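# Move the blue desk carton onto the wall shelf

## Task

Take the blue carton that sits on the desk and place it on the wall shelf. If space is needed, other cartons may be slid along the wall shelf or lifted onto the top of the low shelf. The task succeeds only if, at the finish, every carton rests either on the wall shelf or on the top of the low shelf, no carton is stacked on another, all cartons are still, the gripper holds nothing and the robot touches nothing movable, and the robot has neither fallen nor been left leaning.

## Robot and tools

ROBOT. A Hello Robot Stretch 4 with one arm: an omni-wheel base, a lift that runs up a mast, a telescoping arm that reaches forward, a wrist with yaw, pitch and roll joints, and a two-finger gripper. It stands about 1.6 m tall, and its base rim lies within 0.23 m of the base origin. Cameras: head_camera, head_left_camera, head_right_camera (these two are fisheye) and wrist_camera. A loose object may occasionally get nudged by an outside push.

FRAMES. Base frame: origin on the floor beneath the base centre, x forward, y to the left, z up. hand_pose, a point between the open fingertips (link pinch), is reported in this frame; with every wrist joint at 0 its axes line up with the base axes. The printed value can be slightly off. Odometry frame: where the base frame was when the scene began. base_odometry comes from wheel rotation only, so slip looks like travel; heading runs -3.142 to 3.142, positive to the left.

execute_actions. Arguments: "actions", a list holding one action or nothing (nothing just reports state and images), and "cameras", a list of camera names or "all" (omitted or null gives all, [] gives none; an unknown name rejects the call). An action holds "base", "joints" or both, plus optional "pace" and "contact_limits"; or it holds only {"end_of_arm": "enable_torque"}, which revives any wrist or gripper motor that shut off. Motions in one action begin together and may finish at different times.
- "base": exactly one key, each an offset from where the base last reported itself. translate_m: metres straight ahead, positive forward, -2 to 2. strafe_m: metres sideways, positive left, -2 to 2. rotate_rad: radians of turn in place, positive counter-clockwise seen from above, -3.2 to 3.2.
- "joints": absolute targets by name, not offsets. lift_m 0 to 1.2 m; arm_m 0 to 0.55 m of extension; wrist_yaw_rad -1.134 to 4.276 (0 points ahead, positive swings left, 3.14 is stowed back; beyond 3.4 the arm may obstruct); wrist_pitch_rad -1.117 to 4.259 (0 level, 1.57 pointing down); wrist_roll_rad -1.117 to 4.259 (0 keeps the fingers level, positive turns clockwise viewed from behind the gripper); gripper_m -0.038 to 0.141, the fingertip gap in metres (negative presses the tips together). Done tolerances: lift and arm ±0.004, yaw and roll ±0.02, pitch ±0.05, gripper ±0.004. Joint targets out of range are clipped and noted; other bad values or unknown keys reject the whole call with no motion. Joints or base left out of an action may keep pushing toward earlier targets.
- "pace": "slow", "default", "fast" or "max"; base speed 0.1/0.3/0.4/0.6 m/s and turning 1/2/3/4 rad/s, reduced when the lift is above 0.2 m (down to 0.3 m/s and 1 rad/s at 1.2 m).
- "contact_limits": {"arm_m": value} from 0 (gentlest) to 0.75 (firmest), default 0.5; the arm halts when it pushes harder.
An action runs at most 15 s. At scene start, lift_m 0.4 with wrist_yaw_rad 0 in a single action unfolds the wrist. If a call reports a stop, later motion calls in the same reply are skipped.

wait: "seconds" 0 to 10; commands nothing and returns state and images. zoom_image: "camera" plus "region" [x0, y0, x1, y1] in pixels of that camera's latest full image, top-left origin, no larger than 504 by 504. read_manual: optional "section", only "licences"; moves nothing. finished_scene: "scene", the current scene number; it cannot be undone and reports success, so call it only once the cartons are settled and the gripper is empty and clear.

RESULTS. base_status and joint_status tell how each motion ended: "done" (for the base, wheels turned the commanded amount even if slipping), "off_target" (stopped short, may still push), "contact_stop_at_<key>" (blocked by something; lift, arm or wheels go slack, a loaded lift may sink), "limit_stop_at_<name>" (e.g. own_body for self-collision, or tilt when leaning past 6 degrees, which slackens lift, arm and wheels), "time_out", "torque_fault" (wrist motor overloaded and went limp; send enable_torque). on_its_own reports uncommanded behaviour; its "held at" is a target, not a position. lidar_m: 12 distances in metres from the base origin, 30-degree sectors starting straight ahead and going counter-clockwise (4th left, 7th behind, 10th right); "-" means nothing seen or closer than 0.25 m; it sees from about 0.15 m up, misses clear objects and thin legs. wrist_depth_mm: 7 by 7 grid of median depths, 100 to 2000 mm, "-" if unknown. turned_by_wheels versus turned_by_imu differing by over about 0.1 rad suggests a collision or slip. base_tilt in degrees, forward and right positive. motor_effort: percent of maximum, positive toward larger joint values, peak in brackets; for wheels positive means turning right. The pictures line lists images in order.

GRIPPING. Command a gap narrower than the carton; squeezing tighter pulls it toward the wrist, opening pushes it away. Position readings do not prove a grasp; a firm squeeze shows in gripper_m effort, and a load in a level gripper shifts wrist_pitch_rad effort. Fingertips pressed on a surface can stick; raise the lift.

AVOID. Dropping, sliding or slamming cartons and shoving hard. Turning or driving with over 1 kg held and arm_m above 0.2, especially at fast paces, or strong pushes with the gripper high, can tip the robot. Pressing the gripper into things through base or arm moves can trigger a torque fault. Wrist tilted up (pitch below -0.2) together with roll below -0.4 or above 4 risks self-collision. Less robot motion time is better.

Each tool is called after ">>>" by a JSON object that holds its "fn" and its "kwargs".

## Session

>>> {"fn": "execute_actions", "kwargs": {"actions": []}}

Scene clock: 0.00 s.
base_odometry: x=+0.000 y=+0.000 heading=+0.000 (m, m, rad; odometry frame)
turned_by_wheels: +0.000 (rad since the last result)
turned_by_imu: +0.000 (rad since the last result)
base_tilt: forward=+1.3 right=-0.3 (deg)
lidar_m: 1.50 1.36 1.32 1.42 2.34 2.26 2.68 2.07 1.99 2.09 1.47 1.42
base_status: not commanded
joint_positions: lift_m=+0.249 arm_m=-0.001 wrist_yaw_rad=+3.214 wrist_pitch_rad=+0.004 wrist_roll_rad=-0.015 gripper_m=+0.057
joint_status: not commanded
motor_effort: lift_m=+19 arm_m=-1 wrist_yaw_rad=-2 wrist_pitch_rad=-6 wrist_roll_rad=-2 gripper_m=-4 wheel_0=+0 wheel_1=+0 wheel_2=+0 (%)
hand_pose: x=-0.1239 y=+0.0664 z=+0.4263 quat_wxyz=(-0.036, -0.002, -0.008, +0.999) (m; base frame)
wrist_depth_mm: - 133 189 - - - - / - 109 132 - - - - / - 115 136 - - - 1983 / 133 132 193 - - - - / 216 - - - - - - / 1255 1537 191 1661 196 1661 1661 / 931 976 1138 132 1098 1078 1118
pictures: head_camera, head_left_camera, head_right_camera, wrist_camera
Images, in order (width x height): head_camera 420x560, head_left_camera 420x672, head_right_camera 420x672, wrist_camera 616x392.

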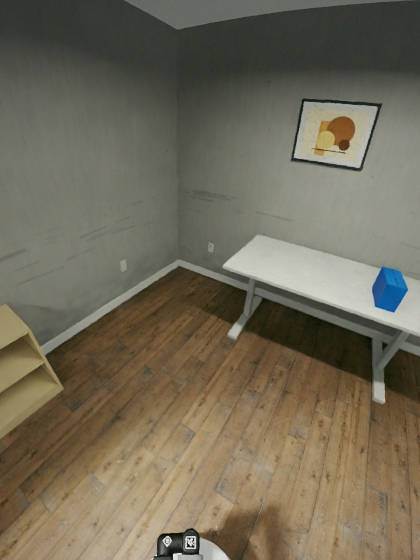

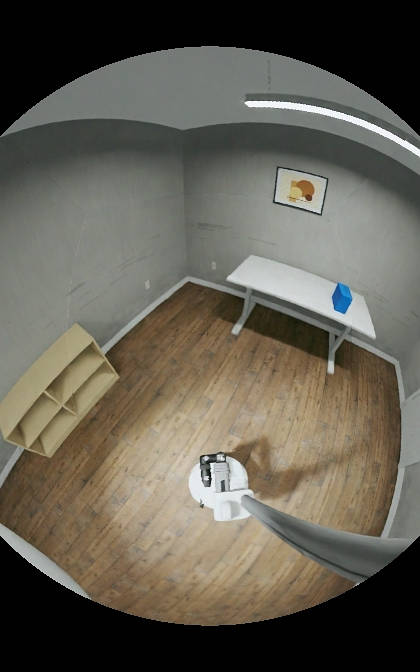

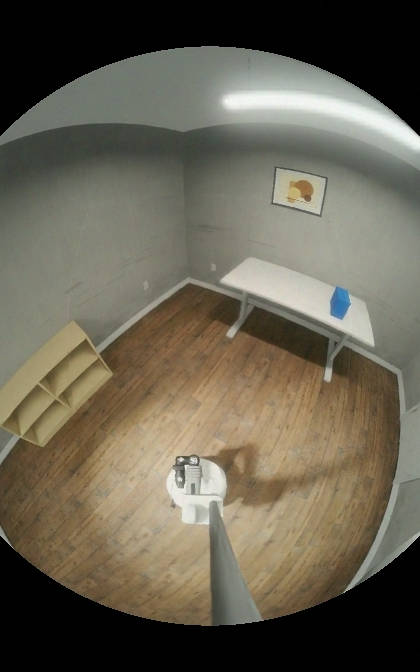

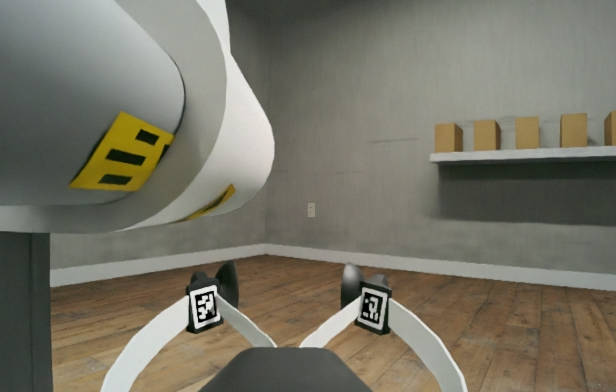

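>>> {"fn": "execute_actions", "kwargs": {"actions": [{"base":{"rotate_rad":2.6},"joints":{"lift_m":0.7,"wrist_yaw_rad":0,"gripper_m":0.0}}], "cameras": ["head_camera","wrist_camera"]}}

>>> {"fn": "execute_actions", "kwargs": {"actions": [{"base":{"translate_m":1.3}}], "cameras": ["head_camera","wrist_camera"]}}

Scene clock: 6.70 s.
base_odometry: x=+0.000 y=+0.000 heading=+2.600 (m, m, rad; odometry frame)
turned_by_wheels: +2.600 (rad since the last result)
turned_by_imu: +2.555 (rad since the last result)
base_tilt: forward=+1.3 right=-0.3 (deg)
lidar_m: 2.27 2.63 2.09 2.01 2.07 1.49 1.43 1.48 1.78 1.32 1.42 2.35
base_status: done
joint_positions: lift_m=+0.700 arm_m=-0.001 wrist_yaw_rad=+0.000 wrist_pitch_rad=+0.004 wrist_roll_rad=-0.015 gripper_m=+0.000
joint_status: all done
motor_effort: lift_m=+21(20) arm_m=-1(1) wrist_yaw_rad=-3(8) wrist_pitch_rad=-5(7) wrist_roll_rad=-1(1) gripper_m=-8(7) wheel_0=+1(8) wheel_1=+1(5) wheel_2=+1(7) (%)
hand_pose: x=+0.4587 y=-0.0873 z=+0.8769 quat_wxyz=(+1.000, -0.007, +0.002, +0.000) (m; base frame)
wrist_depth_mm: - - - - - - - / - - - - - - - / - - - - - - - / - - - - - - - / - - - - - - - / - - 183 191 - - - / - 1863 - 131 1863 - -
pictures: head_camera, wrist_camera
Images, in order (width x height): head_camera 420x560, wrist_camera 616x392.

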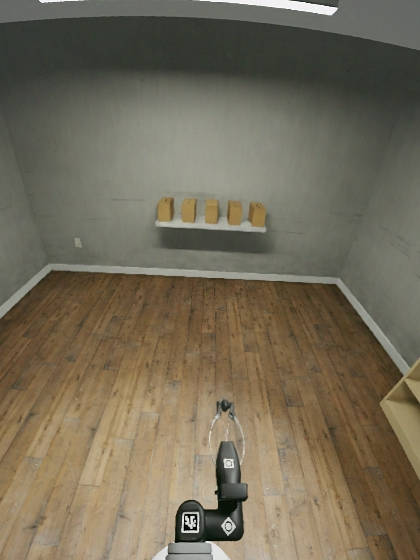

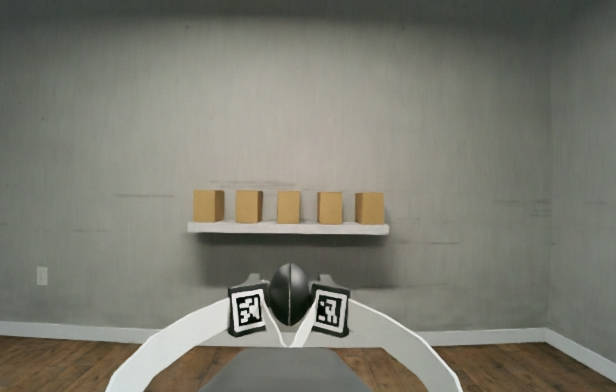

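Scene clock: 12.50 s.
base_odometry: x=-1.114 y=+0.670 heading=+2.600 (m, m, rad; odometry frame)
turned_by_wheels: +0.000 (rad since the last result)
turned_by_imu: -0.005 (rad since the last result)
base_tilt: forward=+1.3 right=-0.2 (deg)
lidar_m: 0.97 1.03 1.79 1.95 2.07 2.85 3.60 1.90 1.44 1.66 1.74 1.01
base_status: done
joint_positions: lift_m=+0.700 arm_m=-0.001 wrist_yaw_rad=+0.000 wrist_pitch_rad=+0.004 wrist_roll_rad=-0.015 gripper_m=+0.000
joint_status: not commanded
motor_effort: lift_m=+20(21) arm_m=-1(1) wrist_yaw_rad=-3(3) wrist_pitch_rad=-5(6) wrist_roll_rad=-1(1) gripper_m=-7(9) wheel_0=+1(6) wheel_1=+1(3) wheel_2=+1(10) (%)
hand_pose: x=+0.4586 y=-0.0874 z=+0.8770 quat_wxyz=(+1.000, -0.007, +0.002, +0.000) (m; base frame)
wrist_depth_mm: 991 991 1008 1008 1025 1025 1025 / 976 991 1008 1025 1025 1025 1042 / 991 976 991 991 1008 1025 1042 / 732 809 917 1008 768 866 1025 / 741 750 759 759 759 768 1025 / 976 991 183 191 1008 1025 1042 / 960 976 1008 131 1025 1025 1025
pictures: head_camera, wrist_camera
Images, in order (width x height): head_camera 420x560, wrist_camera 616x392.

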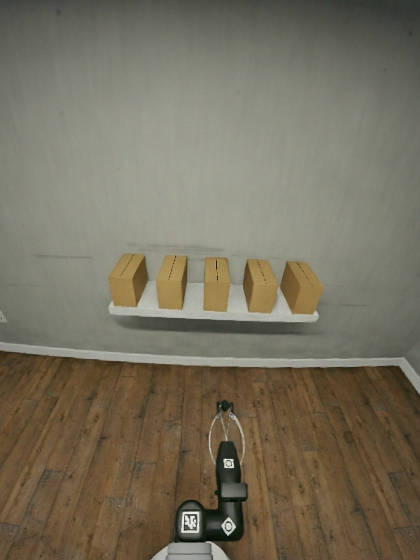

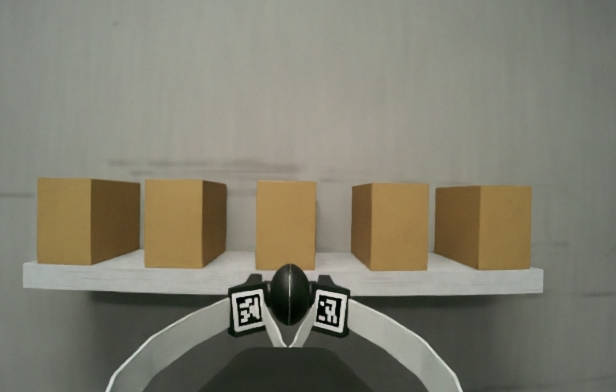

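>>> {"fn": "execute_actions", "kwargs": {"actions": [{"base":{"strafe_m":-0.06},"joints":{"arm_m":0.4}}], "cameras": ["head_camera","wrist_camera"]}}

Scene clock: 20.67 s.
base_odometry: x=-1.083 y=+0.721 heading=+2.601 (m, m, rad; odometry frame)
turned_by_wheels: +0.000 (rad since the last result)
turned_by_imu: +0.002 (rad since the last result)
base_tilt: forward=+1.3 right=-0.3 (deg)
lidar_m: 0.96 1.03 1.80 1.98 2.13 2.86 3.58 1.83 1.37 1.69 1.68 1.01
base_status: done
joint_positions: lift_m=+0.700 arm_m=+0.399 wrist_yaw_rad=+0.000 wrist_pitch_rad=+0.003 wrist_roll_rad=-0.015 gripper_m=+0.000
joint_status: all done
motor_effort: lift_m=+20(20) arm_m=+4(4) wrist_yaw_rad=-3(1) wrist_pitch_rad=-5(7) wrist_roll_rad=-1(1) gripper_m=-9(8) wheel_0=+0(6) wheel_1=+1(7) wheel_2=+0(0) (%)
hand_pose: x=+0.8587 y=-0.0874 z=+0.8771 quat_wxyz=(+1.000, -0.007, +0.002, +0.000) (m; base frame)
wrist_depth_mm: 591 597 597 609 615 621 621 / 597 597 603 609 615 621 621 / 597 603 603 609 615 621 621 / 351 488 351 609 387 359 477 / 353 488 351 609 382 362 462 / 351 424 183 191 357 359 442 / 340 342 347 132 351 357 357
pictures: head_camera, wrist_camera
Images, in order (width x height): head_camera 420x560, wrist_camera 616x392.

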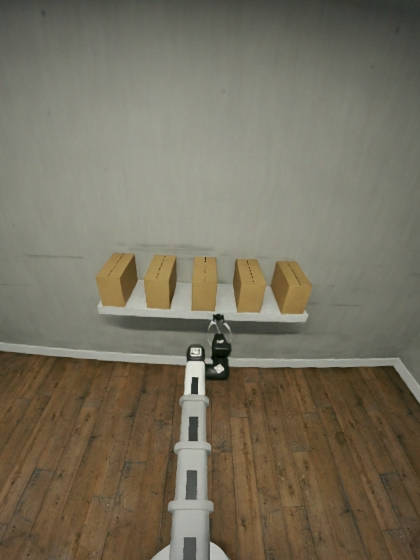

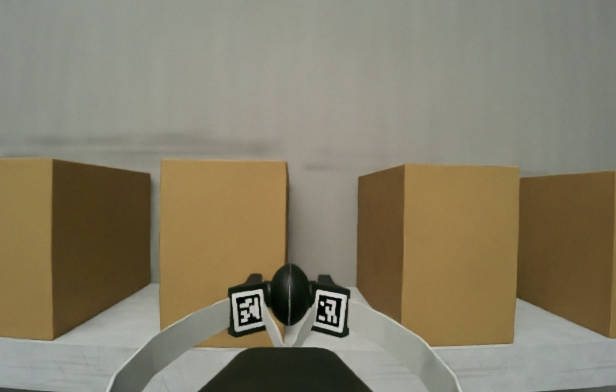

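>>> {"fn": "execute_actions", "kwargs": {"actions": [{"base":{"strafe_m":-0.05},"joints":{"wrist_roll_rad":1.57,"lift_m":0.68,"arm_m":0.2}}], "cameras": []}}

>>> {"fn": "execute_actions", "kwargs": {"actions": [{"base":{"translate_m":0.34}}], "cameras": ["head_camera","wrist_camera"]}}

Scene clock: 27.00 s.
base_odometry: x=-1.058 y=+0.764 heading=+2.601 (m, m, rad; odometry frame)
turned_by_wheels: +0.000 (rad since the last result)
turned_by_imu: +0.002 (rad since the last result)
base_tilt: forward=+1.3 right=-0.2 (deg)
lidar_m: 0.96 1.00 1.79 2.05 2.20 3.02 3.23 1.78 1.34 1.63 1.69 1.01
base_status: done
joint_positions: lift_m=+0.680 arm_m=+0.201 wrist_yaw_rad=+0.000 wrist_pitch_rad=+0.004 wrist_roll_rad=+1.570 gripper_m=+0.000
joint_status: all done
motor_effort: lift_m=+16(19) arm_m=-4(6) wrist_yaw_rad=-2(3) wrist_pitch_rad=-5(6) wrist_roll_rad=+0(5) gripper_m=-8(8) wheel_0=+0(7) wheel_1=+0(6) wheel_2=+0(2) (%)
hand_pose: x=+0.6601 y=-0.0874 z=+0.8574 quat_wxyz=(+0.707, +0.707, +0.001, -0.001) (m; base frame)
wrist_depth_mm: 778 788 569 554 820 831 831 / 778 788 798 676 820 831 831 / 778 788 798 554 820 820 831 / 778 778 798 554 820 820 831 / 778 798 798 668 809 820 831 / 778 788 182 191 809 820 842 / 778 778 549 131 549 831 831
pictures: none
No camera images: the call's "cameras" was empty. Leave "cameras" out to get every camera's image.

Scene clock: 29.60 s.
base_odometry: x=-1.349 y=+0.939 heading=+2.601 (m, m, rad; odometry frame)
turned_by_wheels: +0.000 (rad since the last result)
turned_by_imu: -0.001 (rad since the last result)
base_tilt: forward=+1.3 right=-0.3 (deg)
lidar_m: 0.61 0.65 1.29 2.03 2.17 3.02 4.00 1.78 1.46 1.65 1.25 0.64
base_status: done
joint_positions: lift_m=+0.680 arm_m=+0.201 wrist_yaw_rad=+0.000 wrist_pitch_rad=+0.004 wrist_roll_rad=+1.570 gripper_m=+0.000
joint_status: not commanded
motor_effort: lift_m=+16(16) arm_m=-4(4) wrist_yaw_rad=-3(2) wrist_pitch_rad=-6(4) wrist_roll_rad=-1(1) gripper_m=-9(8) wheel_0=+0(7) wheel_1=+0(6) wheel_2=+2(10) (%)
hand_pose: x=+0.6601 y=-0.0874 z=+0.8574 quat_wxyz=(+0.707, +0.707, +0.001, -0.001) (m; base frame)
wrist_depth_mm: 455 211 213 214 216 215 484 / 452 209 212 214 216 213 484 / 452 208 211 213 216 213 484 / 452 455 310 304 216 214 484 / 452 459 462 469 250 213 484 / 452 455 183 191 212 213 484 / 452 455 241 131 215 213 484
pictures: head_camera, wrist_camera
Images, in order (width x height): head_camera 420x560, wrist_camera 616x392.

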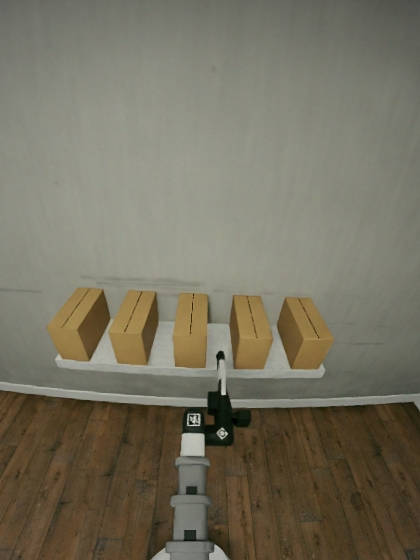

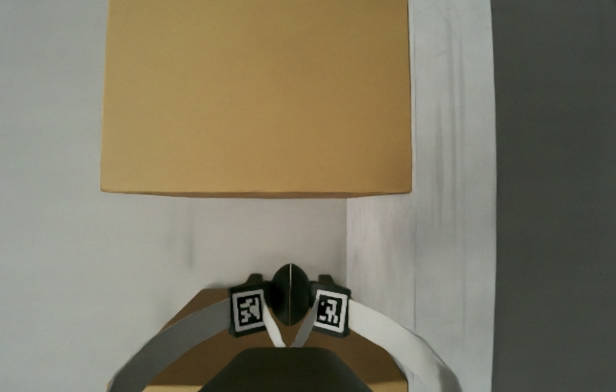

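>>> {"fn": "execute_actions", "kwargs": {"actions": [{"joints":{"lift_m":0.69,"arm_m":0.295}}], "cameras": []}}

>>> {"fn": "execute_actions", "kwargs": {"actions": [{"base":{"strafe_m":0.11},"pace":"slow"}], "cameras": ["head_camera"]}}

>>> {"fn": "execute_actions", "kwargs": {"actions": [{"base":{"strafe_m":-0.22},"pace":"slow"}], "cameras": ["head_camera"]}}

Scene clock: 42.13 s.
base_odometry: x=-1.349 y=+0.939 heading=+2.601 (m, m, rad; odometry frame)
turned_by_wheels: +0.000 (rad since the last result)
turned_by_imu: +0.001 (rad since the last result)
base_tilt: forward=+1.3 right=-0.3 (deg)
lidar_m: 0.63 0.66 1.30 2.03 2.16 3.02 3.99 1.81 1.48 1.66 1.28 0.66
base_status: not commanded
joint_positions: lift_m=+0.690 arm_m=+0.294 wrist_yaw_rad=+0.000 wrist_pitch_rad=+0.003 wrist_roll_rad=+1.570 gripper_m=+0.000
joint_status: all done
motor_effort: lift_m=+21(23) arm_m=+4(5) wrist_yaw_rad=-2(2) wrist_pitch_rad=-6(5) wrist_roll_rad=-1(0) gripper_m=-8(8) wheel_0=+1(0) wheel_1=+0(0) wheel_2=+2(2) (%)
hand_pose: x=+0.7537 y=-0.0874 z=+0.8670 quat_wxyz=(+0.707, +0.707, +0.001, -0.001) (m; base frame)
wrist_depth_mm: 116 117 119 120 122 123 - / 116 117 118 120 121 123 - / 116 117 118 119 121 122 - / 359 364 336 330 228 134 - / 362 366 370 373 282 152 - / 362 364 183 191 226 151 - / 359 362 238 131 213 148 -
pictures: none
No camera images: the call's "cameras" was empty. Leave "cameras" out to get every camera's image.

Scene clock: 44.37 s.
base_odometry: x=-1.406 y=+0.845 heading=+2.601 (m, m, rad; odometry frame)
turned_by_wheels: +0.000 (rad since the last result)
turned_by_imu: +0.000 (rad since the last result)
base_tilt: forward=+1.3 right=-0.3 (deg)
lidar_m: 0.63 0.67 1.31 1.93 2.02 2.85 3.97 1.90 1.56 1.75 1.27 0.65
base_status: done
joint_positions: lift_m=+0.690 arm_m=+0.294 wrist_yaw_rad=-0.001 wrist_pitch_rad=+0.003 wrist_roll_rad=+1.570 gripper_m=+0.000
joint_status: not commanded
motor_effort: lift_m=+21(21) arm_m=+4(4) wrist_yaw_rad=+0(0) wrist_pitch_rad=-6(4) wrist_roll_rad=+1(1) gripper_m=-9(9) wheel_0=-1(6) wheel_1=+2(5) wheel_2=+0(2) (%)
hand_pose: x=+0.7536 y=-0.0876 z=+0.8670 quat_wxyz=(+0.707, +0.707, +0.001, -0.001) (m; base frame)
wrist_depth_mm: 364 368 251 253 242 149 - / 364 368 359 362 281 151 - / 364 368 373 375 283 152 - / 362 370 373 375 283 152 - / 364 368 373 375 282 152 - / 362 364 183 191 225 151 - / 364 155 167 131 158 148 -
pictures: head_camera
Images, in order (width x height): head_camera 420x560.

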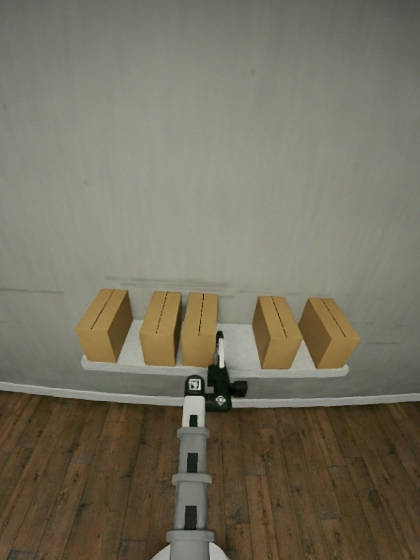

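Scene clock: 47.73 s.
base_odometry: x=-1.292 y=+1.034 heading=+2.601 (m, m, rad; odometry frame)
turned_by_wheels: +0.000 (rad since the last result)
turned_by_imu: +0.002 (rad since the last result)
base_tilt: forward=+1.4 right=-0.3 (deg)
lidar_m: 0.62 0.67 0.93 2.16 2.26 3.12 3.99 1.64 1.37 1.54 1.26 0.65
base_status: done
joint_positions: lift_m=+0.690 arm_m=+0.294 wrist_yaw_rad=+0.000 wrist_pitch_rad=+0.003 wrist_roll_rad=+1.570 gripper_m=+0.000
joint_status: not commanded
motor_effort: lift_m=+21(21) arm_m=+4(4) wrist_yaw_rad=-3(0) wrist_pitch_rad=-5(4) wrist_roll_rad=+0(0) gripper_m=-7(9) wheel_0=+1(7) wheel_1=-2(6) wheel_2=+1(1) (%)
hand_pose: x=+0.7537 y=-0.0873 z=+0.8670 quat_wxyz=(+0.707, +0.707, +0.001, -0.001) (m; base frame)
wrist_depth_mm: 118 119 120 122 123 124 - / 117 118 120 121 122 124 - / 116 117 119 120 121 123 - / 115 117 118 119 121 122 - / 114 116 117 119 120 121 - / 357 359 153 160 155 132 - / 357 359 368 131 225 148 -
pictures: head_camera
Images, in order (width x height): head_camera 420x560.

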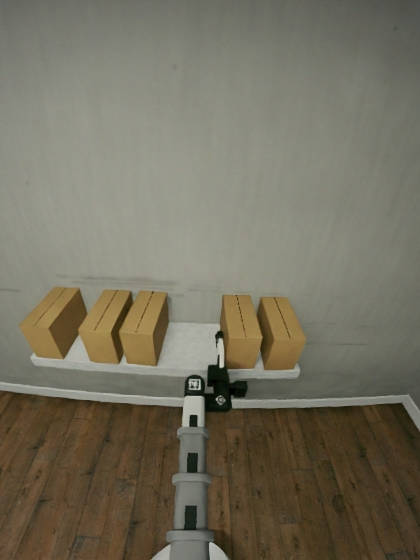

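>>> {"fn": "execute_actions", "kwargs": {"actions": [{"base":{"strafe_m":0.3},"joints":{"arm_m":0},"pace":"default"}], "cameras": ["head_camera"]}}

>>> {"fn": "execute_actions", "kwargs": {"actions": [{"base":{"translate_m":-2},"joints":{"wrist_roll_rad":0,"gripper_m":0.141},"pace":"fast"}], "cameras": []}}

>>> {"fn": "execute_actions", "kwargs": {"actions": [{"base":{"rotate_rad":3.2}}], "cameras": ["head_camera","wrist_camera"]}}

Scene clock: 55.30 s.
base_odometry: x=-1.447 y=+0.776 heading=+2.601 (m, m, rad; odometry frame)
turned_by_wheels: +0.000 (rad since the last result)
turned_by_imu: +0.000 (rad since the last result)
base_tilt: forward=+1.3 right=-0.2 (deg)
lidar_m: 0.62 0.67 1.31 1.85 1.96 2.75 3.96 2.06 1.63 1.84 0.91 0.66
base_status: done
joint_positions: lift_m=+0.690 arm_m=+0.001 wrist_yaw_rad=+0.000 wrist_pitch_rad=+0.004 wrist_roll_rad=+1.570 gripper_m=+0.000
joint_status: all done
motor_effort: lift_m=+21(21) arm_m=-4(4) wrist_yaw_rad=-2(4) wrist_pitch_rad=-6(6) wrist_roll_rad=+1(0) gripper_m=-9(9) wheel_0=+0(9) wheel_1=-1(11) wheel_2=+0(0) (%)
hand_pose: x=+0.4601 y=-0.0874 z=+0.8670 quat_wxyz=(+0.707, +0.707, +0.001, -0.001) (m; base frame)
wrist_depth_mm: 654 661 661 549 445 691 699 / 654 661 668 676 452 691 691 / 654 654 661 676 452 691 691 / 647 647 661 554 452 683 691 / 647 661 415 418 421 691 691 / 654 654 183 191 413 683 699 / 647 647 410 131 413 691 691
pictures: head_camera
Images, in order (width x height): head_camera 420x560.

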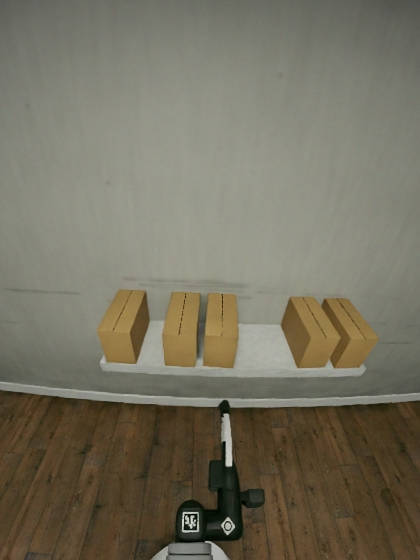

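Scene clock: 61.63 s.
base_odometry: x=+0.268 y=-0.253 heading=+2.601 (m, m, rad; odometry frame)
turned_by_wheels: +0.000 (rad since the last result)
turned_by_imu: +0.012 (rad since the last result)
base_tilt: forward=+1.2 right=-0.3 (deg)
lidar_m: 2.64 2.67 2.00 1.92 2.03 1.12 1.06 1.13 1.85 1.37 1.47 2.65
base_status: done
joint_positions: lift_m=+0.690 arm_m=+0.001 wrist_yaw_rad=+0.000 wrist_pitch_rad=+0.004 wrist_roll_rad=+0.000 gripper_m=+0.141
joint_status: all done
motor_effort: lift_m=+21(20) arm_m=-4(4) wrist_yaw_rad=-2(2) wrist_pitch_rad=-7(7) wrist_roll_rad=-1(7) gripper_m=+0(9) wheel_0=+1(5) wheel_1=-1(7) wheel_2=-2(13) (%)
hand_pose: x=+0.4601 y=-0.0874 z=+0.8670 quat_wxyz=(+1.000, +0.000, +0.002, +0.000) (m; base frame)
wrist_depth_mm: - - - - - - - / - - - - - - - / - - - - - - - / - - - - - - - / - - - - - - - / - 204 - - - - - / - 1983 - 131 - 1983 -
pictures: none
No camera images: the call's "cameras" was empty. Leave "cameras" out to get every camera's image.

Scene clock: 64.50 s.
base_odometry: x=+0.268 y=-0.253 heading=-0.483 (m, m, rad; odometry frame)
turned_by_wheels: +3.200 (rad since the last result)
turned_by_imu: +3.143 (rad since the last result)
base_tilt: forward=+1.3 right=-0.3 (deg)
lidar_m: 1.05 1.13 1.81 1.39 1.51 2.84 2.89 2.51 1.98 1.93 2.06 1.09
base_status: done
joint_positions: lift_m=+0.690 arm_m=+0.001 wrist_yaw_rad=+0.000 wrist_pitch_rad=+0.004 wrist_roll_rad=+0.000 gripper_m=+0.141
joint_status: not commanded
motor_effort: lift_m=+21(21) arm_m=-4(4) wrist_yaw_rad=-3(3) wrist_pitch_rad=-5(6) wrist_roll_rad=-3(3) gripper_m=+0(1) wheel_0=+0(7) wheel_1=+0(6) wheel_2=+0(9) (%)
hand_pose: x=+0.4601 y=-0.0874 z=+0.8670 quat_wxyz=(+1.000, +0.000, +0.002, +0.000) (m; base frame)
wrist_depth_mm: 1618 1661 1618 1618 1576 1576 1576 / 1661 1661 1618 1618 1618 1576 1576 / 1661 1661 1618 1618 1576 1576 1576 / 1618 1661 1618 1618 1618 1576 1576 / 1661 1336 1366 1366 976 1336 1576 / 1661 205 842 842 820 1160 1576 / 1661 1618 1618 131 1618 1576 1576
pictures: head_camera, wrist_camera
Images, in order (width x height): head_camera 420x560, wrist_camera 616x392.

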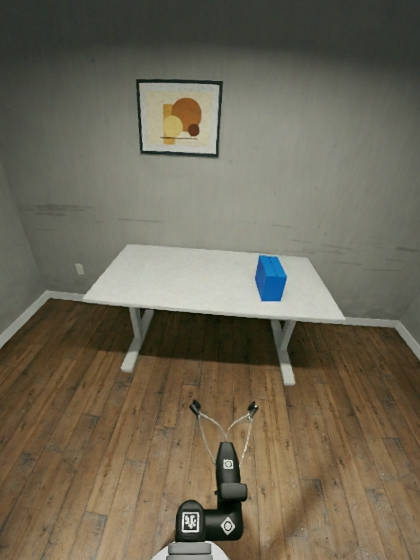

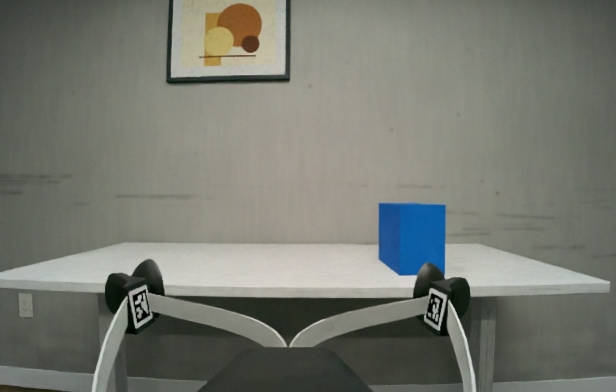

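>>> {"fn": "execute_actions", "kwargs": {"actions": [{"base":{"strafe_m":-0.28},"joints":{"lift_m":0.63,"arm_m":0.2}}], "cameras": []}}

>>> {"fn": "execute_actions", "kwargs": {"actions": [{"base":{"translate_m":0.42}}], "cameras": ["head_camera","wrist_camera"]}}

Scene clock: 70.97 s.
base_odometry: x=+0.138 y=-0.502 heading=-0.482 (m, m, rad; odometry frame)
turned_by_wheels: +0.000 (rad since the last result)
turned_by_imu: +0.002 (rad since the last result)
base_tilt: forward=+1.3 right=-0.3 (deg)
lidar_m: 1.03 1.10 2.12 1.67 1.82 2.75 2.92 2.15 1.69 1.65 1.77 1.03
base_status: done
joint_positions: lift_m=+0.630 arm_m=+0.199 wrist_yaw_rad=+0.000 wrist_pitch_rad=+0.004 wrist_roll_rad=+0.000 gripper_m=+0.141
joint_status: all done
motor_effort: lift_m=+17(21) arm_m=+4(4) wrist_yaw_rad=-2(3) wrist_pitch_rad=-6(6) wrist_roll_rad=-2(2) gripper_m=-1(1) wheel_0=-2(7) wheel_1=+1(9) wheel_2=+1(3) (%)
hand_pose: x=+0.6587 y=-0.0874 z=+0.8073 quat_wxyz=(+1.000, +0.000, +0.002, +0.000) (m; base frame)
wrist_depth_mm: 1430 1397 1397 1366 1397 1366 1366 / 1464 1430 1397 1397 1397 1397 1366 / 1430 1430 1397 1397 1397 1366 1366 / 1464 1397 1397 732 1397 1366 1366 / 878 904 931 732 917 1160 1366 / 1430 205 615 1397 609 1366 1366 / 1397 1430 1430 131 1366 1366 1336
pictures: none
No camera images: the call's "cameras" was empty. Leave "cameras" out to get every camera's image.

Scene clock: 73.87 s.
base_odometry: x=+0.510 y=-0.696 heading=-0.482 (m, m, rad; odometry frame)
turned_by_wheels: +0.000 (rad since the last result)
turned_by_imu: -0.001 (rad since the last result)
base_tilt: forward=+1.3 right=-0.3 (deg)
lidar_m: 0.62 0.68 0.98 1.70 1.75 3.22 3.36 2.24 1.73 1.63 1.78 0.65
base_status: done
joint_positions: lift_m=+0.630 arm_m=+0.199 wrist_yaw_rad=+0.000 wrist_pitch_rad=+0.004 wrist_roll_rad=+0.000 gripper_m=+0.141
joint_status: not commanded
motor_effort: lift_m=+17(17) arm_m=+4(4) wrist_yaw_rad=-2(3) wrist_pitch_rad=-5(6) wrist_roll_rad=-1(1) gripper_m=-1(1) wheel_0=+1(5) wheel_1=+0(3) wheel_2=+0(12) (%)
hand_pose: x=+0.6587 y=-0.0874 z=+0.8073 quat_wxyz=(+1.000, +0.000, +0.002, +0.000) (m; base frame)
wrist_depth_mm: 991 1008 1008 991 976 976 960 / 991 991 991 991 976 960 960 / 1008 1008 991 991 960 976 960 / 1008 991 991 309 310 976 960 / 878 904 931 309 310 917 960 / 439 204 459 309 309 407 442 / 306 297 324 131 307 297 310
pictures: head_camera, wrist_camera
Images, in order (width x height): head_camera 420x560, wrist_camera 616x392.

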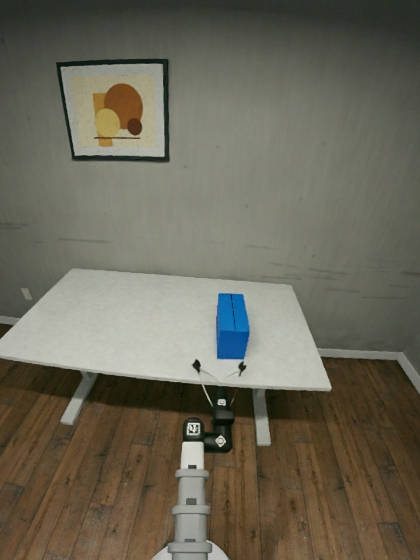

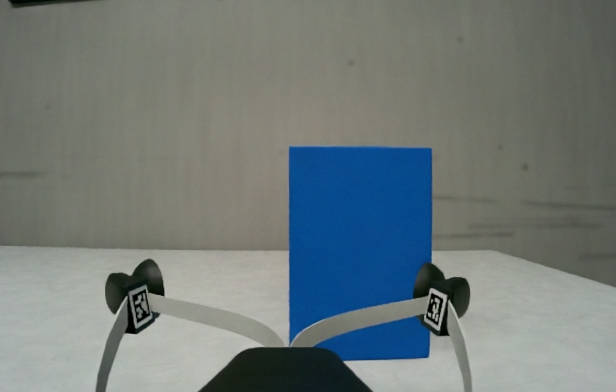

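>>> {"fn": "execute_actions", "kwargs": {"actions": [{"base":{"strafe_m":-0.057},"joints":{"arm_m":0.26}}], "cameras": ["wrist_camera"]}}

>>> {"fn": "execute_actions", "kwargs": {"actions": [{"joints":{"arm_m":0.345},"pace":"slow"}], "cameras": ["head_camera","wrist_camera"]}}

Scene clock: 80.13 s.
base_odometry: x=+0.483 y=-0.747 heading=-0.482 (m, m, rad; odometry frame)
turned_by_wheels: +0.000 (rad since the last result)
turned_by_imu: +0.001 (rad since the last result)
base_tilt: forward=+1.3 right=-0.3 (deg)
lidar_m: 0.61 0.66 0.99 1.74 1.82 3.25 3.37 2.14 1.66 1.58 1.72 0.63
base_status: done
joint_positions: lift_m=+0.630 arm_m=+0.259 wrist_yaw_rad=+0.000 wrist_pitch_rad=+0.004 wrist_roll_rad=+0.000 gripper_m=+0.141
joint_status: all done
motor_effort: lift_m=+17(17) arm_m=+4(3) wrist_yaw_rad=-2(2) wrist_pitch_rad=-4(6) wrist_roll_rad=-1(3) gripper_m=-1(0) wheel_0=-1(6) wheel_1=+0(9) wheel_2=+0(1) (%)
hand_pose: x=+0.7187 y=-0.0874 z=+0.8073 quat_wxyz=(+1.000, +0.000, +0.002, +0.000) (m; base frame)
wrist_depth_mm: 946 931 917 917 904 891 904 / 946 931 931 917 917 904 891 / 946 931 931 247 917 891 891 / 931 931 246 247 904 904 891 / 878 917 244 247 654 904 891 / 436 204 244 247 247 410 442 / 306 296 245 131 300 296 309
pictures: wrist_camera
Images, in order (width x height): wrist_camera 616x392.

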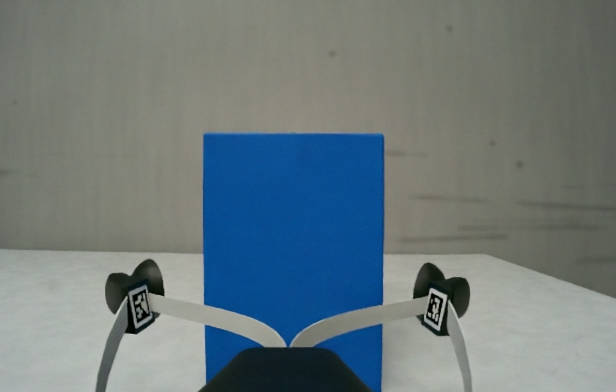

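Scene clock: 82.27 s.
base_odometry: x=+0.483 y=-0.747 heading=-0.482 (m, m, rad; odometry frame)
turned_by_wheels: +0.000 (rad since the last result)
turned_by_imu: +0.001 (rad since the last result)
base_tilt: forward=+1.3 right=-0.3 (deg)
lidar_m: 0.62 0.67 0.98 1.76 1.81 3.25 3.36 2.17 1.68 1.57 1.73 0.62
base_status: not commanded
joint_positions: lift_m=+0.630 arm_m=+0.344 wrist_yaw_rad=+0.000 wrist_pitch_rad=+0.004 wrist_roll_rad=+0.000 gripper_m=+0.141
joint_status: all done
motor_effort: lift_m=+17(17) arm_m=+4(6) wrist_yaw_rad=-2(2) wrist_pitch_rad=-6(5) wrist_roll_rad=-3(2) gripper_m=+0(0) wheel_0=-1(1) wheel_1=+1(0) wheel_2=+0(0) (%)
hand_pose: x=+0.8036 y=-0.0875 z=+0.8073 quat_wxyz=(+1.000, +0.000, +0.002, +0.000) (m; base frame)
wrist_depth_mm: 854 842 842 831 831 831 809 / 854 854 831 831 831 820 809 / 842 842 183 187 190 820 809 / 854 842 183 187 190 820 809 / 854 842 184 186 190 820 809 / 439 204 183 186 189 407 442 / 306 297 183 131 190 296 310
pictures: head_camera, wrist_camera
Images, in order (width x height): head_camera 420x560, wrist_camera 616x392.

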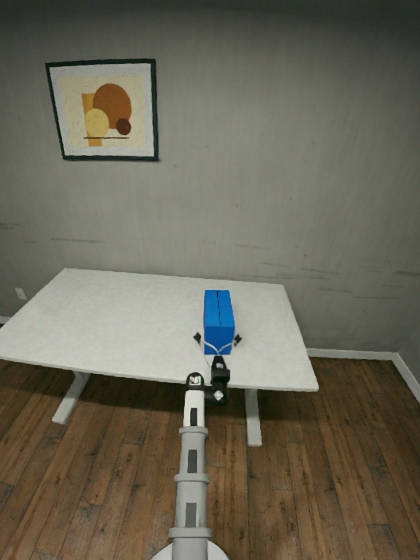

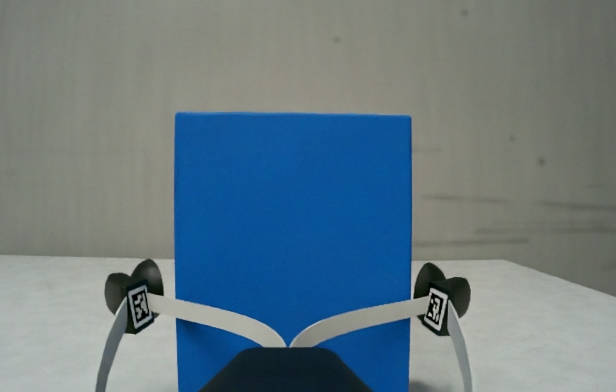

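>>> {"fn": "execute_actions", "kwargs": {"actions": [{"joints":{"gripper_m":0.03}}], "cameras": []}}

>>> {"fn": "execute_actions", "kwargs": {"actions": [{"joints":{"lift_m":0.67},"pace":"slow"}], "cameras": ["head_camera","wrist_camera"]}}

Scene clock: 97.63 s.
base_odometry: x=+0.483 y=-0.747 heading=-0.482 (m, m, rad; odometry frame)
turned_by_wheels: +0.000 (rad since the last result)
turned_by_imu: +0.001 (rad since the last result)
base_tilt: forward=+1.3 right=-0.3 (deg)
lidar_m: 0.63 0.66 0.97 1.78 1.80 3.22 3.36 2.16 1.65 1.57 1.72 0.65
base_status: not commanded
joint_positions: lift_m=+0.630 arm_m=+0.344 wrist_yaw_rad=+0.000 wrist_pitch_rad=+0.004 wrist_roll_rad=+0.000 gripper_m=+0.031
joint_status: all done
motor_effort: lift_m=+17(16) arm_m=+4(4) wrist_yaw_rad=-2(2) wrist_pitch_rad=-5(6) wrist_roll_rad=+0(2) gripper_m=-45(45) wheel_0=-1(1) wheel_1=+1(1) wheel_2=+0(0) (%)
hand_pose: x=+0.8037 y=-0.0874 z=+0.8073 quat_wxyz=(+1.000, +0.000, +0.002, +0.000) (m; base frame)
wrist_depth_mm: 854 842 842 831 820 820 809 / 854 842 842 831 831 809 809 / 842 854 163 165 167 820 820 / 854 854 164 165 167 820 809 / 854 750 164 166 167 809 809 / 436 163 164 165 167 402 442 / 267 291 163 165 167 277 300
pictures: none
No camera images: the call's "cameras" was empty. Leave "cameras" out to get every camera's image.

Scene clock: 98.80 s.
base_odometry: x=+0.483 y=-0.747 heading=-0.482 (m, m, rad; odometry frame)
turned_by_wheels: +0.000 (rad since the last result)
turned_by_imu: +0.000 (rad since the last result)
base_tilt: forward=+1.3 right=-0.4 (deg)
lidar_m: 0.62 0.68 0.96 1.75 1.82 3.23 3.37 2.15 1.65 1.59 1.70 0.63
base_status: not commanded
joint_positions: lift_m=+0.670 arm_m=+0.344 wrist_yaw_rad=+0.000 wrist_pitch_rad=+0.005 wrist_roll_rad=+0.000 gripper_m=+0.031
joint_status: all done
motor_effort: lift_m=+22(24) arm_m=+4(4) wrist_yaw_rad=-2(2) wrist_pitch_rad=-11(10) wrist_roll_rad=-1(2) gripper_m=-44(43) wheel_0=-1(1) wheel_1=+1(0) wheel_2=+0(0) (%)
hand_pose: x=+0.8037 y=-0.0874 z=+0.8465 quat_wxyz=(+1.000, +0.000, +0.003, +0.000) (m; base frame)
wrist_depth_mm: 854 842 842 831 831 809 809 / 854 854 842 831 820 820 809 / 854 842 166 168 169 809 809 / 854 831 165 167 169 820 820 / 854 842 165 167 168 820 809 / 554 163 163 166 167 512 564 / 342 364 162 164 167 353 379
pictures: head_camera, wrist_camera
Images, in order (width x height): head_camera 420x560, wrist_camera 616x392.

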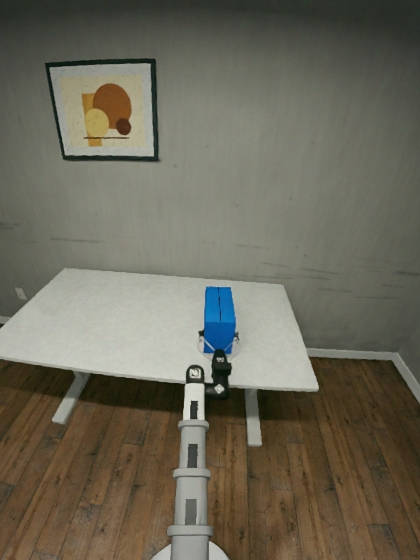

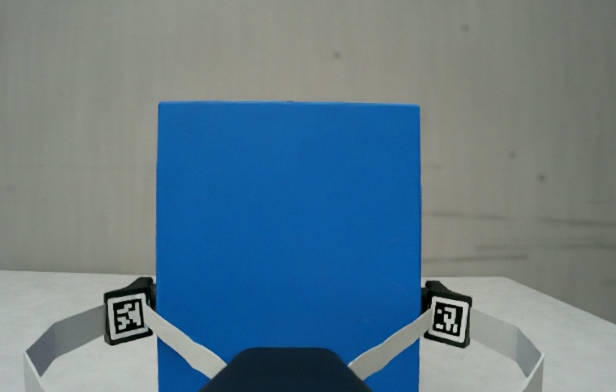

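>>> {"fn": "execute_actions", "kwargs": {"actions": [{"base":{"translate_m":-2},"joints":{"lift_m":0.735,"arm_m":0}}], "cameras": []}}

>>> {"fn": "execute_actions", "kwargs": {"actions": [{"base":{"rotate_rad":-3.2},"pace":"slow"}], "cameras": []}}

>>> {"fn": "execute_actions", "kwargs": {"actions": [{"base":{"strafe_m":-0.52},"joints":{"arm_m":0.2}}], "cameras": ["head_camera","wrist_camera"]}}

Scene clock: 114.70 s.
base_odometry: x=-1.288 y=+0.181 heading=-0.482 (m, m, rad; odometry frame)
turned_by_wheels: +0.000 (rad since the last result)
turned_by_imu: +0.012 (rad since the last result)
base_tilt: forward=+1.3 right=-0.3 (deg)
lidar_m: 0.38 2.81 1.94 1.92 1.45 1.13 1.10 1.45 1.44 1.39 1.57 0.41
base_status: done
joint_positions: lift_m=+0.735 arm_m=+0.001 wrist_yaw_rad=+0.000 wrist_pitch_rad=+0.005 wrist_roll_rad=+0.000 gripper_m=+0.031
joint_status: all done
motor_effort: lift_m=+22(21) arm_m=-4(3) wrist_yaw_rad=-2(3) wrist_pitch_rad=-11(12) wrist_roll_rad=-2(1) gripper_m=-44(44) wheel_0=+0(6) wheel_1=-1(5) wheel_2=+0(11) (%)
hand_pose: x=+0.4601 y=-0.0875 z=+0.9114 quat_wxyz=(+1.000, +0.000, +0.003, +0.000) (m; base frame)
wrist_depth_mm: - - - - - - - / - - - - - - - / - - 167 167 169 - - / - - 165 167 169 - - / - - 165 167 168 - - / - 163 164 166 167 - - / 1863 - 162 165 167 1863 1921
pictures: none
No camera images: the call's "cameras" was empty. Leave "cameras" out to get every camera's image.

Scene clock: 119.17 s.
base_odometry: x=-1.288 y=+0.181 heading=+2.601 (m, m, rad; odometry frame)
turned_by_wheels: -3.200 (rad since the last result)
turned_by_imu: -3.141 (rad since the last result)
base_tilt: forward=+1.3 right=-0.3 (deg)
lidar_m: 0.40 1.43 1.47 1.42 1.53 2.17 3.44 2.80 1.97 1.92 1.50 0.40
base_status: done
joint_positions: lift_m=+0.735 arm_m=+0.001 wrist_yaw_rad=+0.000 wrist_pitch_rad=+0.005 wrist_roll_rad=+0.000 gripper_m=+0.031
joint_status: not commanded
motor_effort: lift_m=+22(22) arm_m=-4(4) wrist_yaw_rad=-2(3) wrist_pitch_rad=-10(11) wrist_roll_rad=-2(0) gripper_m=-43(44) wheel_0=+0(5) wheel_1=+0(6) wheel_2=+3(7) (%)
hand_pose: x=+0.4601 y=-0.0874 z=+0.9114 quat_wxyz=(+1.000, +0.000, +0.003, +0.000) (m; base frame)
wrist_depth_mm: 1118 1098 1098 1118 1118 1138 1138 / 1098 1118 1118 1138 1118 1138 1160 / 1118 1098 166 167 169 1138 1138 / 1118 1118 165 167 169 1118 1138 / 1098 1118 164 167 168 891 976 / 1098 163 164 166 167 866 1138 / 1098 1118 162 165 167 1138 1138
pictures: none
No camera images: the call's "cameras" was empty. Leave "cameras" out to get every camera's image.

Scene clock: 122.23 s.
base_odometry: x=-1.021 y=+0.627 heading=+2.601 (m, m, rad; odometry frame)
turned_by_wheels: +0.000 (rad since the last result)
turned_by_imu: +0.002 (rad since the last result)
base_tilt: forward=+1.3 right=-0.3 (deg)
lidar_m: 0.58 1.12 1.98 1.93 2.07 2.89 3.47 1.88 1.41 1.41 1.84 1.11
base_status: done
joint_positions: lift_m=+0.735 arm_m=+0.199 wrist_yaw_rad=+0.000 wrist_pitch_rad=+0.005 wrist_roll_rad=+0.000 gripper_m=+0.031
joint_status: all done
motor_effort: lift_m=+21(22) arm_m=+4(5) wrist_yaw_rad=-2(3) wrist_pitch_rad=-12(12) wrist_roll_rad=-1(1) gripper_m=-44(44) wheel_0=-1(8) wheel_1=+1(7) wheel_2=+0(3) (%)
hand_pose: x=+0.6587 y=-0.0874 z=+0.9115 quat_wxyz=(+1.000, +0.000, +0.003, +0.000) (m; base frame)
wrist_depth_mm: 904 891 904 904 917 917 917 / 891 878 904 904 904 917 917 / 891 891 166 167 170 917 917 / 891 798 166 167 169 917 917 / 640 699 165 166 168 661 654 / 640 163 164 166 167 654 654 / 891 904 163 164 167 917 917
pictures: head_camera, wrist_camera
Images, in order (width x height): head_camera 420x560, wrist_camera 616x392.

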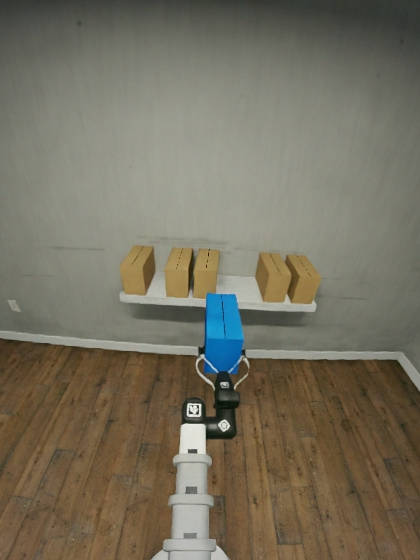

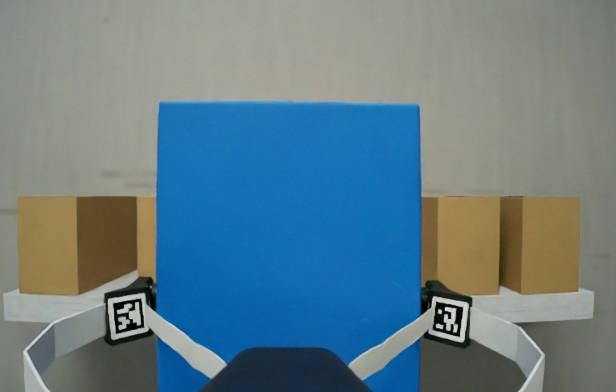

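>>> {"fn": "execute_actions", "kwargs": {"actions": [{"base":{"strafe_m":-0.11},"joints":{"arm_m":0.35}}], "cameras": []}}

>>> {"fn": "execute_actions", "kwargs": {"actions": [{"base":{"translate_m":0.22},"pace":"slow"}], "cameras": ["head_camera","wrist_camera"]}}

Scene clock: 127.93 s.
base_odometry: x=-0.964 y=+0.721 heading=+2.601 (m, m, rad; odometry frame)
turned_by_wheels: +0.000 (rad since the last result)
turned_by_imu: +0.001 (rad since the last result)
base_tilt: forward=+1.3 right=-0.3 (deg)
lidar_m: 0.72 1.12 1.99 2.04 2.19 2.77 3.48 1.74 1.30 1.35 1.71 1.10
base_status: done
joint_positions: lift_m=+0.735 arm_m=+0.349 wrist_yaw_rad=+0.000 wrist_pitch_rad=+0.005 wrist_roll_rad=+0.000 gripper_m=+0.031
joint_status: all done
motor_effort: lift_m=+21(21) arm_m=+4(3) wrist_yaw_rad=-2(1) wrist_pitch_rad=-11(10) wrist_roll_rad=-1(0) gripper_m=-44(45) wheel_0=-3(9) wheel_1=+0(9) wheel_2=+1(1) (%)
hand_pose: x=+0.8087 y=-0.0874 z=+0.9115 quat_wxyz=(+1.000, +0.000, +0.003, +0.000) (m; base frame)
wrist_depth_mm: 741 741 750 750 759 759 759 / 750 741 750 759 750 759 759 / 741 741 166 168 169 750 759 / 492 500 165 167 169 759 759 / 492 500 165 166 168 508 504 / 492 163 164 166 167 500 504 / 484 488 163 164 167 500 500
pictures: none
No camera images: the call's "cameras" was empty. Leave "cameras" out to get every camera's image.

Scene clock: 131.43 s.
base_odometry: x=-1.153 y=+0.835 heading=+2.601 (m, m, rad; odometry frame)
turned_by_wheels: +0.000 (rad since the last result)
turned_by_imu: +0.000 (rad since the last result)
base_tilt: forward=+1.3 right=-0.3 (deg)
lidar_m: 0.73 0.88 1.64 2.04 2.20 3.05 3.71 1.75 1.36 1.65 1.52 0.89
base_status: done
joint_positions: lift_m=+0.735 arm_m=+0.349 wrist_yaw_rad=+0.000 wrist_pitch_rad=+0.005 wrist_roll_rad=+0.000 gripper_m=+0.031
joint_status: not commanded
motor_effort: lift_m=+21(21) arm_m=+4(4) wrist_yaw_rad=-2(2) wrist_pitch_rad=-10(10) wrist_roll_rad=-2(1) gripper_m=-44(44) wheel_0=+2(3) wheel_1=+3(5) wheel_2=-1(6) (%)
hand_pose: x=+0.8087 y=-0.0874 z=+0.9115 quat_wxyz=(+1.000, +0.000, +0.003, +0.000) (m; base frame)
wrist_depth_mm: 525 530 530 530 535 535 539 / 525 530 530 530 535 539 535 / 525 530 166 167 169 539 539 / 359 278 165 167 168 535 539 / 278 276 164 167 168 291 285 / 278 163 164 166 167 282 286 / 278 276 163 165 167 285 285
pictures: head_camera, wrist_camera
Images, in order (width x height): head_camera 420x560, wrist_camera 616x392.

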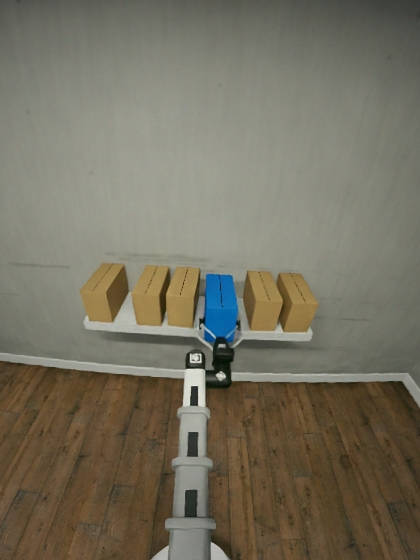

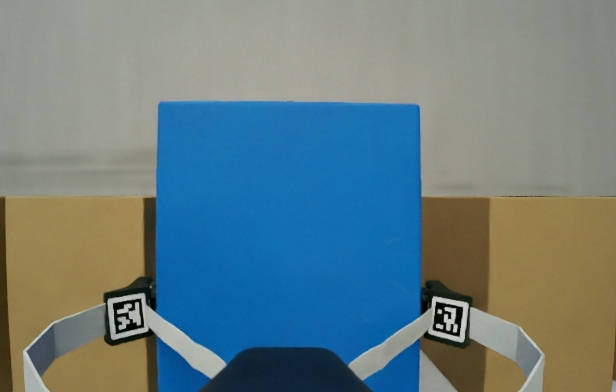

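>>> {"fn": "execute_actions", "kwargs": {"actions": [{"base":{"strafe_m":-0.02},"joints":{"arm_m":0.455},"pace":"slow"}], "cameras": []}}

>>> {"fn": "execute_actions", "kwargs": {"actions": [{"joints":{"lift_m":0.695},"pace":"slow"}], "cameras": ["wrist_camera"]}}

>>> {"fn": "execute_actions", "kwargs": {"actions": [{"joints":{"gripper_m":0.141}}], "cameras": []}}

>>> {"fn": "execute_actions", "kwargs": {"actions": [{"joints":{"arm_m":0.2}}], "cameras": ["head_camera","wrist_camera"]}}

Scene clock: 139.90 s.
base_odometry: x=-1.142 y=+0.852 heading=+2.601 (m, m, rad; odometry frame)
turned_by_wheels: +0.000 (rad since the last result)
turned_by_imu: +0.002 (rad since the last result)
base_tilt: forward=+1.4 right=-0.3 (deg)
lidar_m: 0.85 0.89 1.65 2.04 2.18 3.07 3.71 1.74 1.37 1.63 1.52 0.85
base_status: done
joint_positions: lift_m=+0.735 arm_m=+0.454 wrist_yaw_rad=+0.000 wrist_pitch_rad=+0.005 wrist_roll_rad=+0.000 gripper_m=+0.031
joint_status: all done
motor_effort: lift_m=+21(21) arm_m=+4(6) wrist_yaw_rad=-2(2) wrist_pitch_rad=-12(10) wrist_roll_rad=+0(1) gripper_m=-44(44) wheel_0=+1(6) wheel_1=-2(6) wheel_2=+0(0) (%)
hand_pose: x=+0.9136 y=-0.0874 z=+0.9115 quat_wxyz=(+1.000, +0.000, +0.003, +0.000) (m; base frame)
wrist_depth_mm: 421 424 424 427 430 433 433 / 421 421 424 427 430 430 433 / 424 421 166 167 169 430 433 / 237 260 165 167 169 430 433 / 193 243 164 166 168 253 189 / 182 163 164 166 167 208 192 / 176 239 162 165 167 233 -
pictures: none
No camera images: the call's "cameras" was empty. Leave "cameras" out to get every camera's image.

Scene clock: 141.07 s.
base_odometry: x=-1.142 y=+0.852 heading=+2.601 (m, m, rad; odometry frame)
turned_by_wheels: +0.000 (rad since the last result)
turned_by_imu: +0.000 (rad since the last result)
base_tilt: forward=+1.3 right=-0.3 (deg)
lidar_m: 0.83 0.89 1.63 2.05 2.22 3.08 3.70 1.73 1.36 1.64 1.52 0.88
base_status: not commanded
joint_positions: lift_m=+0.695 arm_m=+0.454 wrist_yaw_rad=+0.000 wrist_pitch_rad=+0.005 wrist_roll_rad=+0.000 gripper_m=+0.031
joint_status: all done
motor_effort: lift_m=+16(22) arm_m=+4(4) wrist_yaw_rad=-2(2) wrist_pitch_rad=-10(10) wrist_roll_rad=+0(1) gripper_m=-44(44) wheel_0=+1(1) wheel_1=-2(2) wheel_2=+0(0) (%)
hand_pose: x=+0.9136 y=-0.0874 z=+0.8720 quat_wxyz=(+1.000, +0.000, +0.003, +0.000) (m; base frame)
wrist_depth_mm: 421 421 424 427 427 430 433 / 421 421 427 427 427 430 433 / 204 258 165 167 168 430 193 / 193 244 164 167 168 254 189 / 193 243 164 166 167 254 189 / 182 163 164 166 167 208 192 / 176 247 163 165 167 233 -
pictures: wrist_camera
Images, in order (width x height): wrist_camera 616x392.

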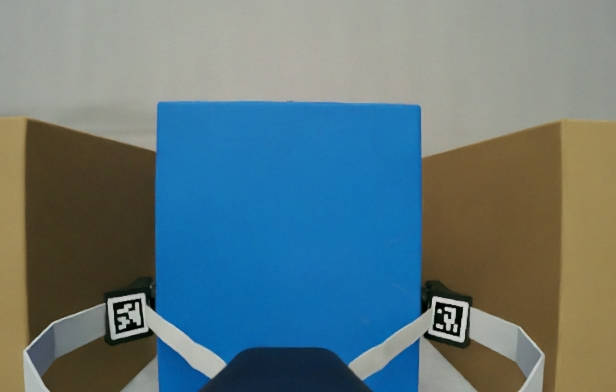

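Scene clock: 143.17 s.
base_odometry: x=-1.142 y=+0.852 heading=+2.601 (m, m, rad; odometry frame)
turned_by_wheels: +0.000 (rad since the last result)
turned_by_imu: +0.001 (rad since the last result)
base_tilt: forward=+1.3 right=-0.3 (deg)
lidar_m: 0.84 0.89 1.63 2.06 2.21 3.08 3.69 1.73 1.37 1.64 1.52 0.88
base_status: not commanded
joint_positions: lift_m=+0.695 arm_m=+0.454 wrist_yaw_rad=-0.003 wrist_pitch_rad=+0.004 wrist_roll_rad=+0.000 gripper_m=+0.141
joint_status: all done
motor_effort: lift_m=+16(16) arm_m=+5(5) wrist_yaw_rad=+6(20) wrist_pitch_rad=-8(10) wrist_roll_rad=-1(1) gripper_m=+0(45) wheel_0=+3(8) wheel_1=+2(4) wheel_2=-4(5) (%)
hand_pose: x=+0.9133 y=-0.0883 z=+0.8722 quat_wxyz=(+1.000, +0.000, +0.002, -0.001) (m; base frame)
wrist_depth_mm: 421 424 424 430 430 433 436 / 421 421 427 427 430 433 433 / 205 325 178 179 180 430 193 / 195 262 178 179 180 253 189 / 195 245 179 179 180 251 187 / 193 186 178 179 180 209 191 / 191 257 178 135 180 232 -
pictures: none
No camera images: the call's "cameras" was empty. Leave "cameras" out to get every camera's image.

Scene clock: 145.03 s.
base_odometry: x=-1.142 y=+0.852 heading=+2.601 (m, m, rad; odometry frame)
turned_by_wheels: +0.000 (rad since the last result)
turned_by_imu: +0.001 (rad since the last result)
base_tilt: forward=+1.3 right=-0.2 (deg)
lidar_m: 0.84 0.90 1.65 2.06 2.20 3.08 3.70 1.68 1.34 1.64 1.52 0.86
base_status: not commanded
joint_positions: lift_m=+0.695 arm_m=+0.201 wrist_yaw_rad=+0.000 wrist_pitch_rad=+0.004 wrist_roll_rad=+0.000 gripper_m=+0.141
joint_status: all done
motor_effort: lift_m=+16(16) arm_m=-4(5) wrist_yaw_rad=-2(6) wrist_pitch_rad=-4(7) wrist_roll_rad=-2(1) gripper_m=+0(2) wheel_0=+2(4) wheel_1=+0(2) wheel_2=-2(4) (%)
hand_pose: x=+0.6601 y=-0.0874 z=+0.8724 quat_wxyz=(+1.000, +0.000, +0.002, +0.000) (m; base frame)
wrist_depth_mm: 676 676 676 683 683 691 691 / 676 668 676 683 683 691 691 / 668 676 683 683 683 691 691 / 424 424 488 430 469 436 433 / 424 424 492 433 469 433 430 / 421 204 430 433 421 427 433 / 415 418 418 131 554 424 559
pictures: head_camera, wrist_camera
Images, in order (width x height): head_camera 420x560, wrist_camera 616x392.

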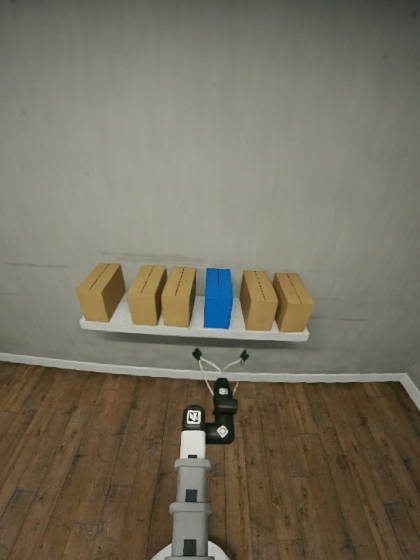

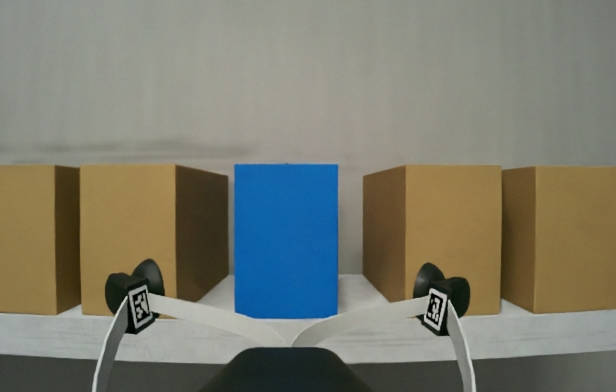

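>>> {"fn": "finished_scene", "kwargs": {"scene": 1}}

The scene is finished: the task was done.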